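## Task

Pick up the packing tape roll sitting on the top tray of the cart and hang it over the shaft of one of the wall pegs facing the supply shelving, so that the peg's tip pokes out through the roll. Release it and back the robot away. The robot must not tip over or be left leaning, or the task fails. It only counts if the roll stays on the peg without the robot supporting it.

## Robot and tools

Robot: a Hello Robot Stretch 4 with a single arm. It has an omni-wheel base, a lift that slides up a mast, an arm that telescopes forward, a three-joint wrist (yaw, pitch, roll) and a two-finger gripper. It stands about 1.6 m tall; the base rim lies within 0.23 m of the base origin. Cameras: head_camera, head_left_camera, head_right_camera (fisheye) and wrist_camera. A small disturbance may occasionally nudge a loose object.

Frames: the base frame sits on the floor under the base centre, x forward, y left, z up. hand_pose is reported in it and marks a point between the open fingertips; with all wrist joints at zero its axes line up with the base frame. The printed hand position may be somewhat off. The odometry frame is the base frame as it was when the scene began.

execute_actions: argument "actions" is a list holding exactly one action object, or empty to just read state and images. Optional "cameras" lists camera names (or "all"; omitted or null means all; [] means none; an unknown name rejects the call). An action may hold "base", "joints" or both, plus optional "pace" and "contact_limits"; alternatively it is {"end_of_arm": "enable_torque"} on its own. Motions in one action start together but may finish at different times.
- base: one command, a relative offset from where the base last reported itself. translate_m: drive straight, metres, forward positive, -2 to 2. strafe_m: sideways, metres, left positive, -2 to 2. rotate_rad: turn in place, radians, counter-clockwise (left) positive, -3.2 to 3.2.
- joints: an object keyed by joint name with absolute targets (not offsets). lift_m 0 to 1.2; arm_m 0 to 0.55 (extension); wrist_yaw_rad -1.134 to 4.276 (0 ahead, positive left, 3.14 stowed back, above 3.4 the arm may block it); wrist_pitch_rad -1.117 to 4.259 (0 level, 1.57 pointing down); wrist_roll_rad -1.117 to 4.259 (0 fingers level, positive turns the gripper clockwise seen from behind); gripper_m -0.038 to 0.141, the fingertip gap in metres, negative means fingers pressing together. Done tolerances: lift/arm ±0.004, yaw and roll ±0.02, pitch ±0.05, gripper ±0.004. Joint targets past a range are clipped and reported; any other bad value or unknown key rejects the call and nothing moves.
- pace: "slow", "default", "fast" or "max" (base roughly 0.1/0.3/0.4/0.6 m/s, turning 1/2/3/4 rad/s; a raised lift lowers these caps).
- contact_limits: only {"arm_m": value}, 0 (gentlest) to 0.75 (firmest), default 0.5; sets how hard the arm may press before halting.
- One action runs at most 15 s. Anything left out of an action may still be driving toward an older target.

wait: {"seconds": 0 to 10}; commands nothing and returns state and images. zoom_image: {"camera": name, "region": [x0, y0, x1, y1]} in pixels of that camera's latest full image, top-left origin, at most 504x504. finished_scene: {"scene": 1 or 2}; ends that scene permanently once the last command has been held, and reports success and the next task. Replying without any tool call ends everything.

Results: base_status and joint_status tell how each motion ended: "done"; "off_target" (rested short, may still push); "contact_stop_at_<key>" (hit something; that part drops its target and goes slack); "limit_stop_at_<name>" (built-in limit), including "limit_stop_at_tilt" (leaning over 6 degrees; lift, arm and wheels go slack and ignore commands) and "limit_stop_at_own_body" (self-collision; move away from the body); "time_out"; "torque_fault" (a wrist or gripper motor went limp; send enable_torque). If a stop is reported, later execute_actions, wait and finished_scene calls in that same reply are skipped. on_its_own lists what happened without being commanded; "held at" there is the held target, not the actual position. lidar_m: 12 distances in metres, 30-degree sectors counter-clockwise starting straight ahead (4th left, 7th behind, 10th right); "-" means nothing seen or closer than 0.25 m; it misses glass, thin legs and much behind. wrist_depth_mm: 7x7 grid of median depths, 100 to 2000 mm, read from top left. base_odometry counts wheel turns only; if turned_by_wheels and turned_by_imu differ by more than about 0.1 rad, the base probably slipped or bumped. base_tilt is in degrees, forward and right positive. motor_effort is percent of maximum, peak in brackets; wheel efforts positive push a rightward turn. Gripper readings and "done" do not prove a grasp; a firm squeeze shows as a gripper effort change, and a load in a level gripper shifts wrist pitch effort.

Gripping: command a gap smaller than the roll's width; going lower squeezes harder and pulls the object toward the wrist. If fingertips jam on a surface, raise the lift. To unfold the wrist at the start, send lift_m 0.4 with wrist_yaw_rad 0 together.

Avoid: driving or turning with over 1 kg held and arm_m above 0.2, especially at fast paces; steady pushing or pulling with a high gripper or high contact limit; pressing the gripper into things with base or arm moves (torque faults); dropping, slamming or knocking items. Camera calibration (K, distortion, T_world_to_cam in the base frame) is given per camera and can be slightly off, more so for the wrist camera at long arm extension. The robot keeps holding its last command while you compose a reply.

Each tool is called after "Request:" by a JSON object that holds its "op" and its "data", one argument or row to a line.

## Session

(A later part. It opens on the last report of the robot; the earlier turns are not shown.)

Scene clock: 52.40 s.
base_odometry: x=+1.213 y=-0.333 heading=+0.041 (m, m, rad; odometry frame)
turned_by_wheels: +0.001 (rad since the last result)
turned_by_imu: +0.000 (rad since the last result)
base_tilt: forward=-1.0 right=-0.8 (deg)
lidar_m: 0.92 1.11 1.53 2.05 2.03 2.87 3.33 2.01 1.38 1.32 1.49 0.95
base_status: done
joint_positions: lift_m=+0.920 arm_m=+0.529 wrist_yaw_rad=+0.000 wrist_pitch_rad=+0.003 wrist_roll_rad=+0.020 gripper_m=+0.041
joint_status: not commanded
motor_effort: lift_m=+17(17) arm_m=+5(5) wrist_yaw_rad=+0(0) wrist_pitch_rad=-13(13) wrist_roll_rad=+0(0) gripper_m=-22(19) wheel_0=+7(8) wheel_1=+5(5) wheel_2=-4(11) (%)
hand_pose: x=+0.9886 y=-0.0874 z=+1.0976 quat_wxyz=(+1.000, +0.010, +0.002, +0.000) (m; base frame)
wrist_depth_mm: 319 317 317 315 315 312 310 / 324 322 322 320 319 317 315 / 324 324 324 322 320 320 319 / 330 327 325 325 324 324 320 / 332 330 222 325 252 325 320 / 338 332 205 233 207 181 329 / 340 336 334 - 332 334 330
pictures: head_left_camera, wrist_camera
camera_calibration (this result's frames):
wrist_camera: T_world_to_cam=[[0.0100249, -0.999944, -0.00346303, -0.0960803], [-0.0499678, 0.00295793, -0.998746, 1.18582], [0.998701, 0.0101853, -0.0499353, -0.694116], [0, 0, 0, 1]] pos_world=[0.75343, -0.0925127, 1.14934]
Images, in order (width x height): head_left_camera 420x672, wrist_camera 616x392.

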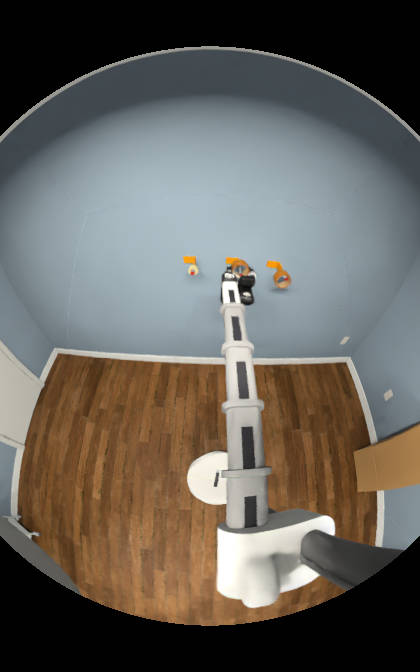

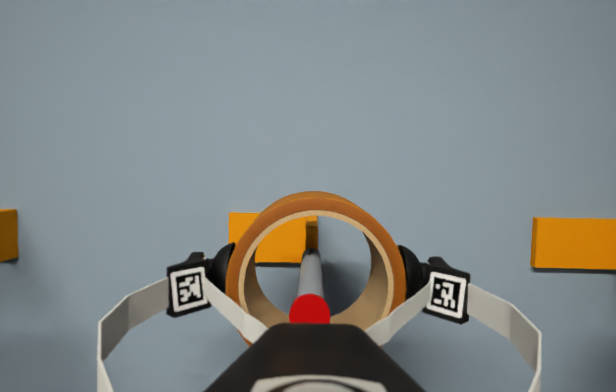

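Request:
{"op": "execute_actions", "data": {
  "actions": [
    {"joints":{"lift_m":0.89,"arm_m":0.545},"pace":"slow"}
  ],
  "cameras": ["wrist_camera"]
}}

Request:
{"op": "execute_actions", "data": {
  "actions": [
    {"joints":{"gripper_m":0.14}}
  ],
  "cameras": ["wrist_camera"]
}}

Request:
{"op": "execute_actions", "data": {
  "actions": [
    {"base":{"translate_m":-0.3},"joints":{"arm_m":0.1}}
  ],
  "cameras": ["wrist_camera","head_camera"]
}}

Scene clock: 54.73 s.
base_odometry: x=+1.213 y=-0.333 heading=+0.041 (m, m, rad; odometry frame)
turned_by_wheels: +0.000 (rad since the last result)
turned_by_imu: +0.000 (rad since the last result)
base_tilt: forward=-0.8 right=-0.7 (deg)
lidar_m: 0.93 1.12 1.53 2.05 2.03 2.85 3.33 2.01 1.38 1.32 1.48 0.93
base_status: not commanded
joint_positions: lift_m=+0.891 arm_m=+0.544 wrist_yaw_rad=+0.000 wrist_pitch_rad=-0.005 wrist_roll_rad=+0.020 gripper_m=+0.040
joint_status: all done
motor_effort: lift_m=+13(16) arm_m=+5(7) wrist_yaw_rad=+1(0) wrist_pitch_rad=+11(10) wrist_roll_rad=-1(1) gripper_m=-16(21) wheel_0=+7(7) wheel_1=+5(5) wheel_2=-3(3) (%)
hand_pose: x=+1.0034 y=-0.0874 z=+1.0702 quat_wxyz=(+1.000, +0.010, -0.002, +0.000) (m; base frame)
wrist_depth_mm: 304 307 304 304 304 301 300 / 310 309 306 307 306 303 304 / 312 312 309 307 307 306 307 / 315 312 310 206 309 309 307 / 315 314 215 310 217 312 310 / 319 317 207 245 208 181 312 / 320 319 317 - 315 315 314
pictures: wrist_camera
camera_calibration (this result's frames):
wrist_camera: T_world_to_cam=[[0.0100037, -0.999944, -0.00338516, -0.0964003], [-0.0420048, 0.00296212, -0.999113, 1.15158], [0.999067, 0.010137, -0.0419728, -0.719216], [0, 0, 0, 1]] pos_world=[0.767881, -0.0925153, 1.12005]
Images, in order (width x height): wrist_camera 616x392.

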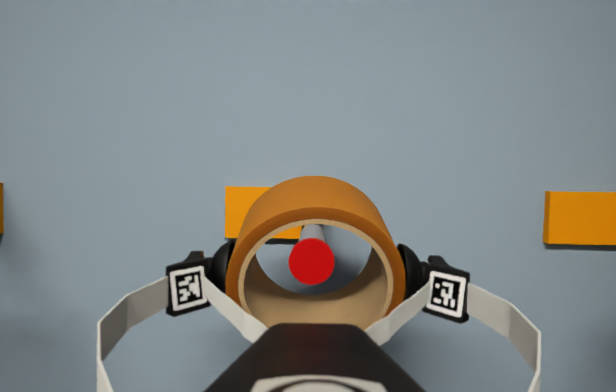

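Scene clock: 56.73 s.
base_odometry: x=+1.213 y=-0.333 heading=+0.041 (m, m, rad; odometry frame)
turned_by_wheels: +0.000 (rad since the last result)
turned_by_imu: +0.000 (rad since the last result)
base_tilt: forward=-0.9 right=-0.9 (deg)
lidar_m: 0.92 1.11 1.54 2.06 2.03 2.85 3.32 1.99 1.36 1.33 1.50 0.94
base_status: not commanded
joint_positions: lift_m=+0.890 arm_m=+0.544 wrist_yaw_rad=+0.000 wrist_pitch_rad=+0.002 wrist_roll_rad=+0.020 gripper_m=+0.140
joint_status: all done
motor_effort: lift_m=+16(16) arm_m=+5(5) wrist_yaw_rad=+2(3) wrist_pitch_rad=-9(12) wrist_roll_rad=-1(0) gripper_m=+3(23) wheel_0=+7(7) wheel_1=+5(5) wheel_2=-3(3) (%)
hand_pose: x=+1.0035 y=-0.0875 z=+1.0681 quat_wxyz=(+1.000, +0.010, +0.001, +0.000) (m; base frame)
wrist_depth_mm: 303 304 301 301 300 300 301 / 307 307 306 304 304 301 303 / 310 310 307 307 306 306 304 / 314 310 310 220 307 309 304 / 317 314 312 312 312 310 309 / 320 317 205 169 189 314 315 / 324 320 320 - 317 317 317
pictures: wrist_camera
camera_calibration (this result's frames):
wrist_camera: T_world_to_cam=[[0.0095272, -0.999949, -0.00344911, -0.0959931], [-0.0485299, 0.00298283, -0.998817, 1.15574], [0.998776, 0.00968332, -0.0484989, -0.712158], [0, 0, 0, 1]] pos_world=[0.768289, -0.0925395, 1.1195]
Images, in order (width x height): wrist_camera 616x392.

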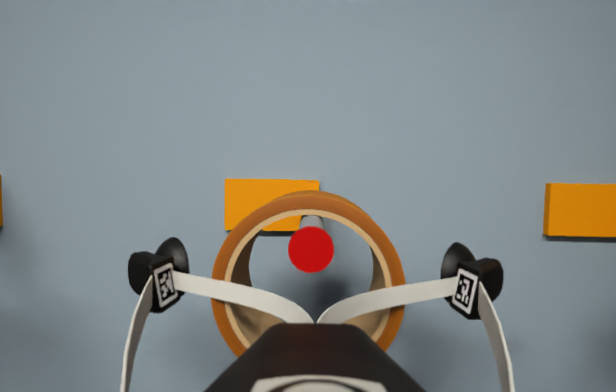

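Scene clock: 59.20 s.
base_odometry: x=+0.914 y=-0.345 heading=+0.040 (m, m, rad; odometry frame)
turned_by_wheels: +0.000 (rad since the last result)
turned_by_imu: +0.002 (rad since the last result)
base_tilt: forward=-0.8 right=-0.7 (deg)
lidar_m: 1.20 1.40 1.96 2.06 1.90 2.63 3.01 1.87 1.68 1.32 1.70 1.22
base_status: done
joint_positions: lift_m=+0.890 arm_m=+0.101 wrist_yaw_rad=+0.000 wrist_pitch_rad=+0.002 wrist_roll_rad=+0.020 gripper_m=+0.140
joint_status: all done
motor_effort: lift_m=+16(16) arm_m=-5(8) wrist_yaw_rad=+0(1) wrist_pitch_rad=-9(9) wrist_roll_rad=-1(1) gripper_m=+0(2) wheel_0=-5(9) wheel_1=-3(8) wheel_2=+4(12) (%)
hand_pose: x=+0.5602 y=-0.0875 z=+1.0679 quat_wxyz=(+1.000, +0.010, +0.001, +0.000) (m; base frame)
wrist_depth_mm: 1042 1025 1042 1025 1008 1025 1025 / 1042 1042 1042 1042 1042 1025 1025 / 1078 1060 1060 1060 1042 1060 1042 / 1060 1042 1060 1060 1042 1042 1060 / 1078 1078 1078 1078 1078 1042 1042 / 1078 1078 1098 168 1060 1078 1060 / 1098 1078 1118 - 1098 1078 1078
pictures: head_camera, wrist_camera
camera_calibration (this result's frames):
wrist_camera: T_world_to_cam=[[0.00978384, -0.999946, -0.00345214, -0.0918364], [-0.0488447, 0.00297027, -0.998802, 1.13425], [0.998758, 0.00994074, -0.0488131, -0.269072], [0, 0, 0, 1]] pos_world=[0.325038, -0.0925257, 1.11944]
Images, in order (width x height): head_camera 420x560, wrist_camera 616x392.

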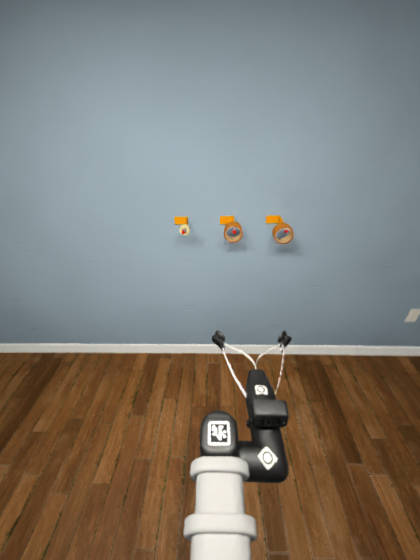

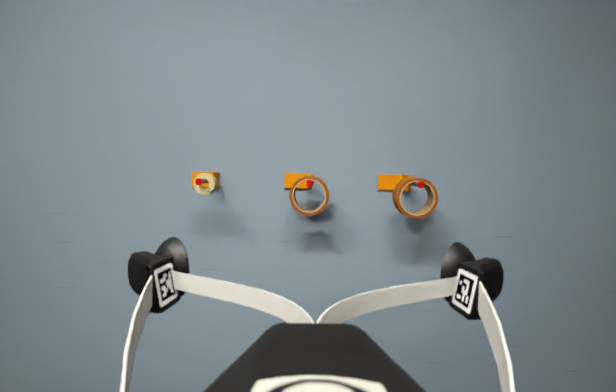

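Request:
{"op": "zoom_image", "data": {
  "camera": "head_camera",
  "region": [160, 200, 310, 260]
}}

Region (160, 200, 310, 260) of head_camera's 420x560 image, scaled by 3.360, with more detail than that image has; it fills the top 202 rows of this view, and the rest is white.

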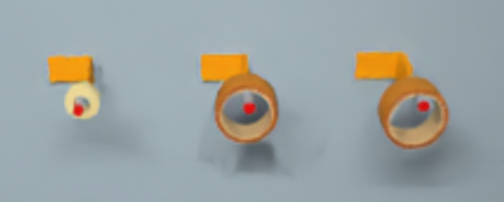

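Looks hung with the tip out.

Request:
{"op": "finished_scene", "data": {
  "scene": 1
}}

The scene is finished: the task was done.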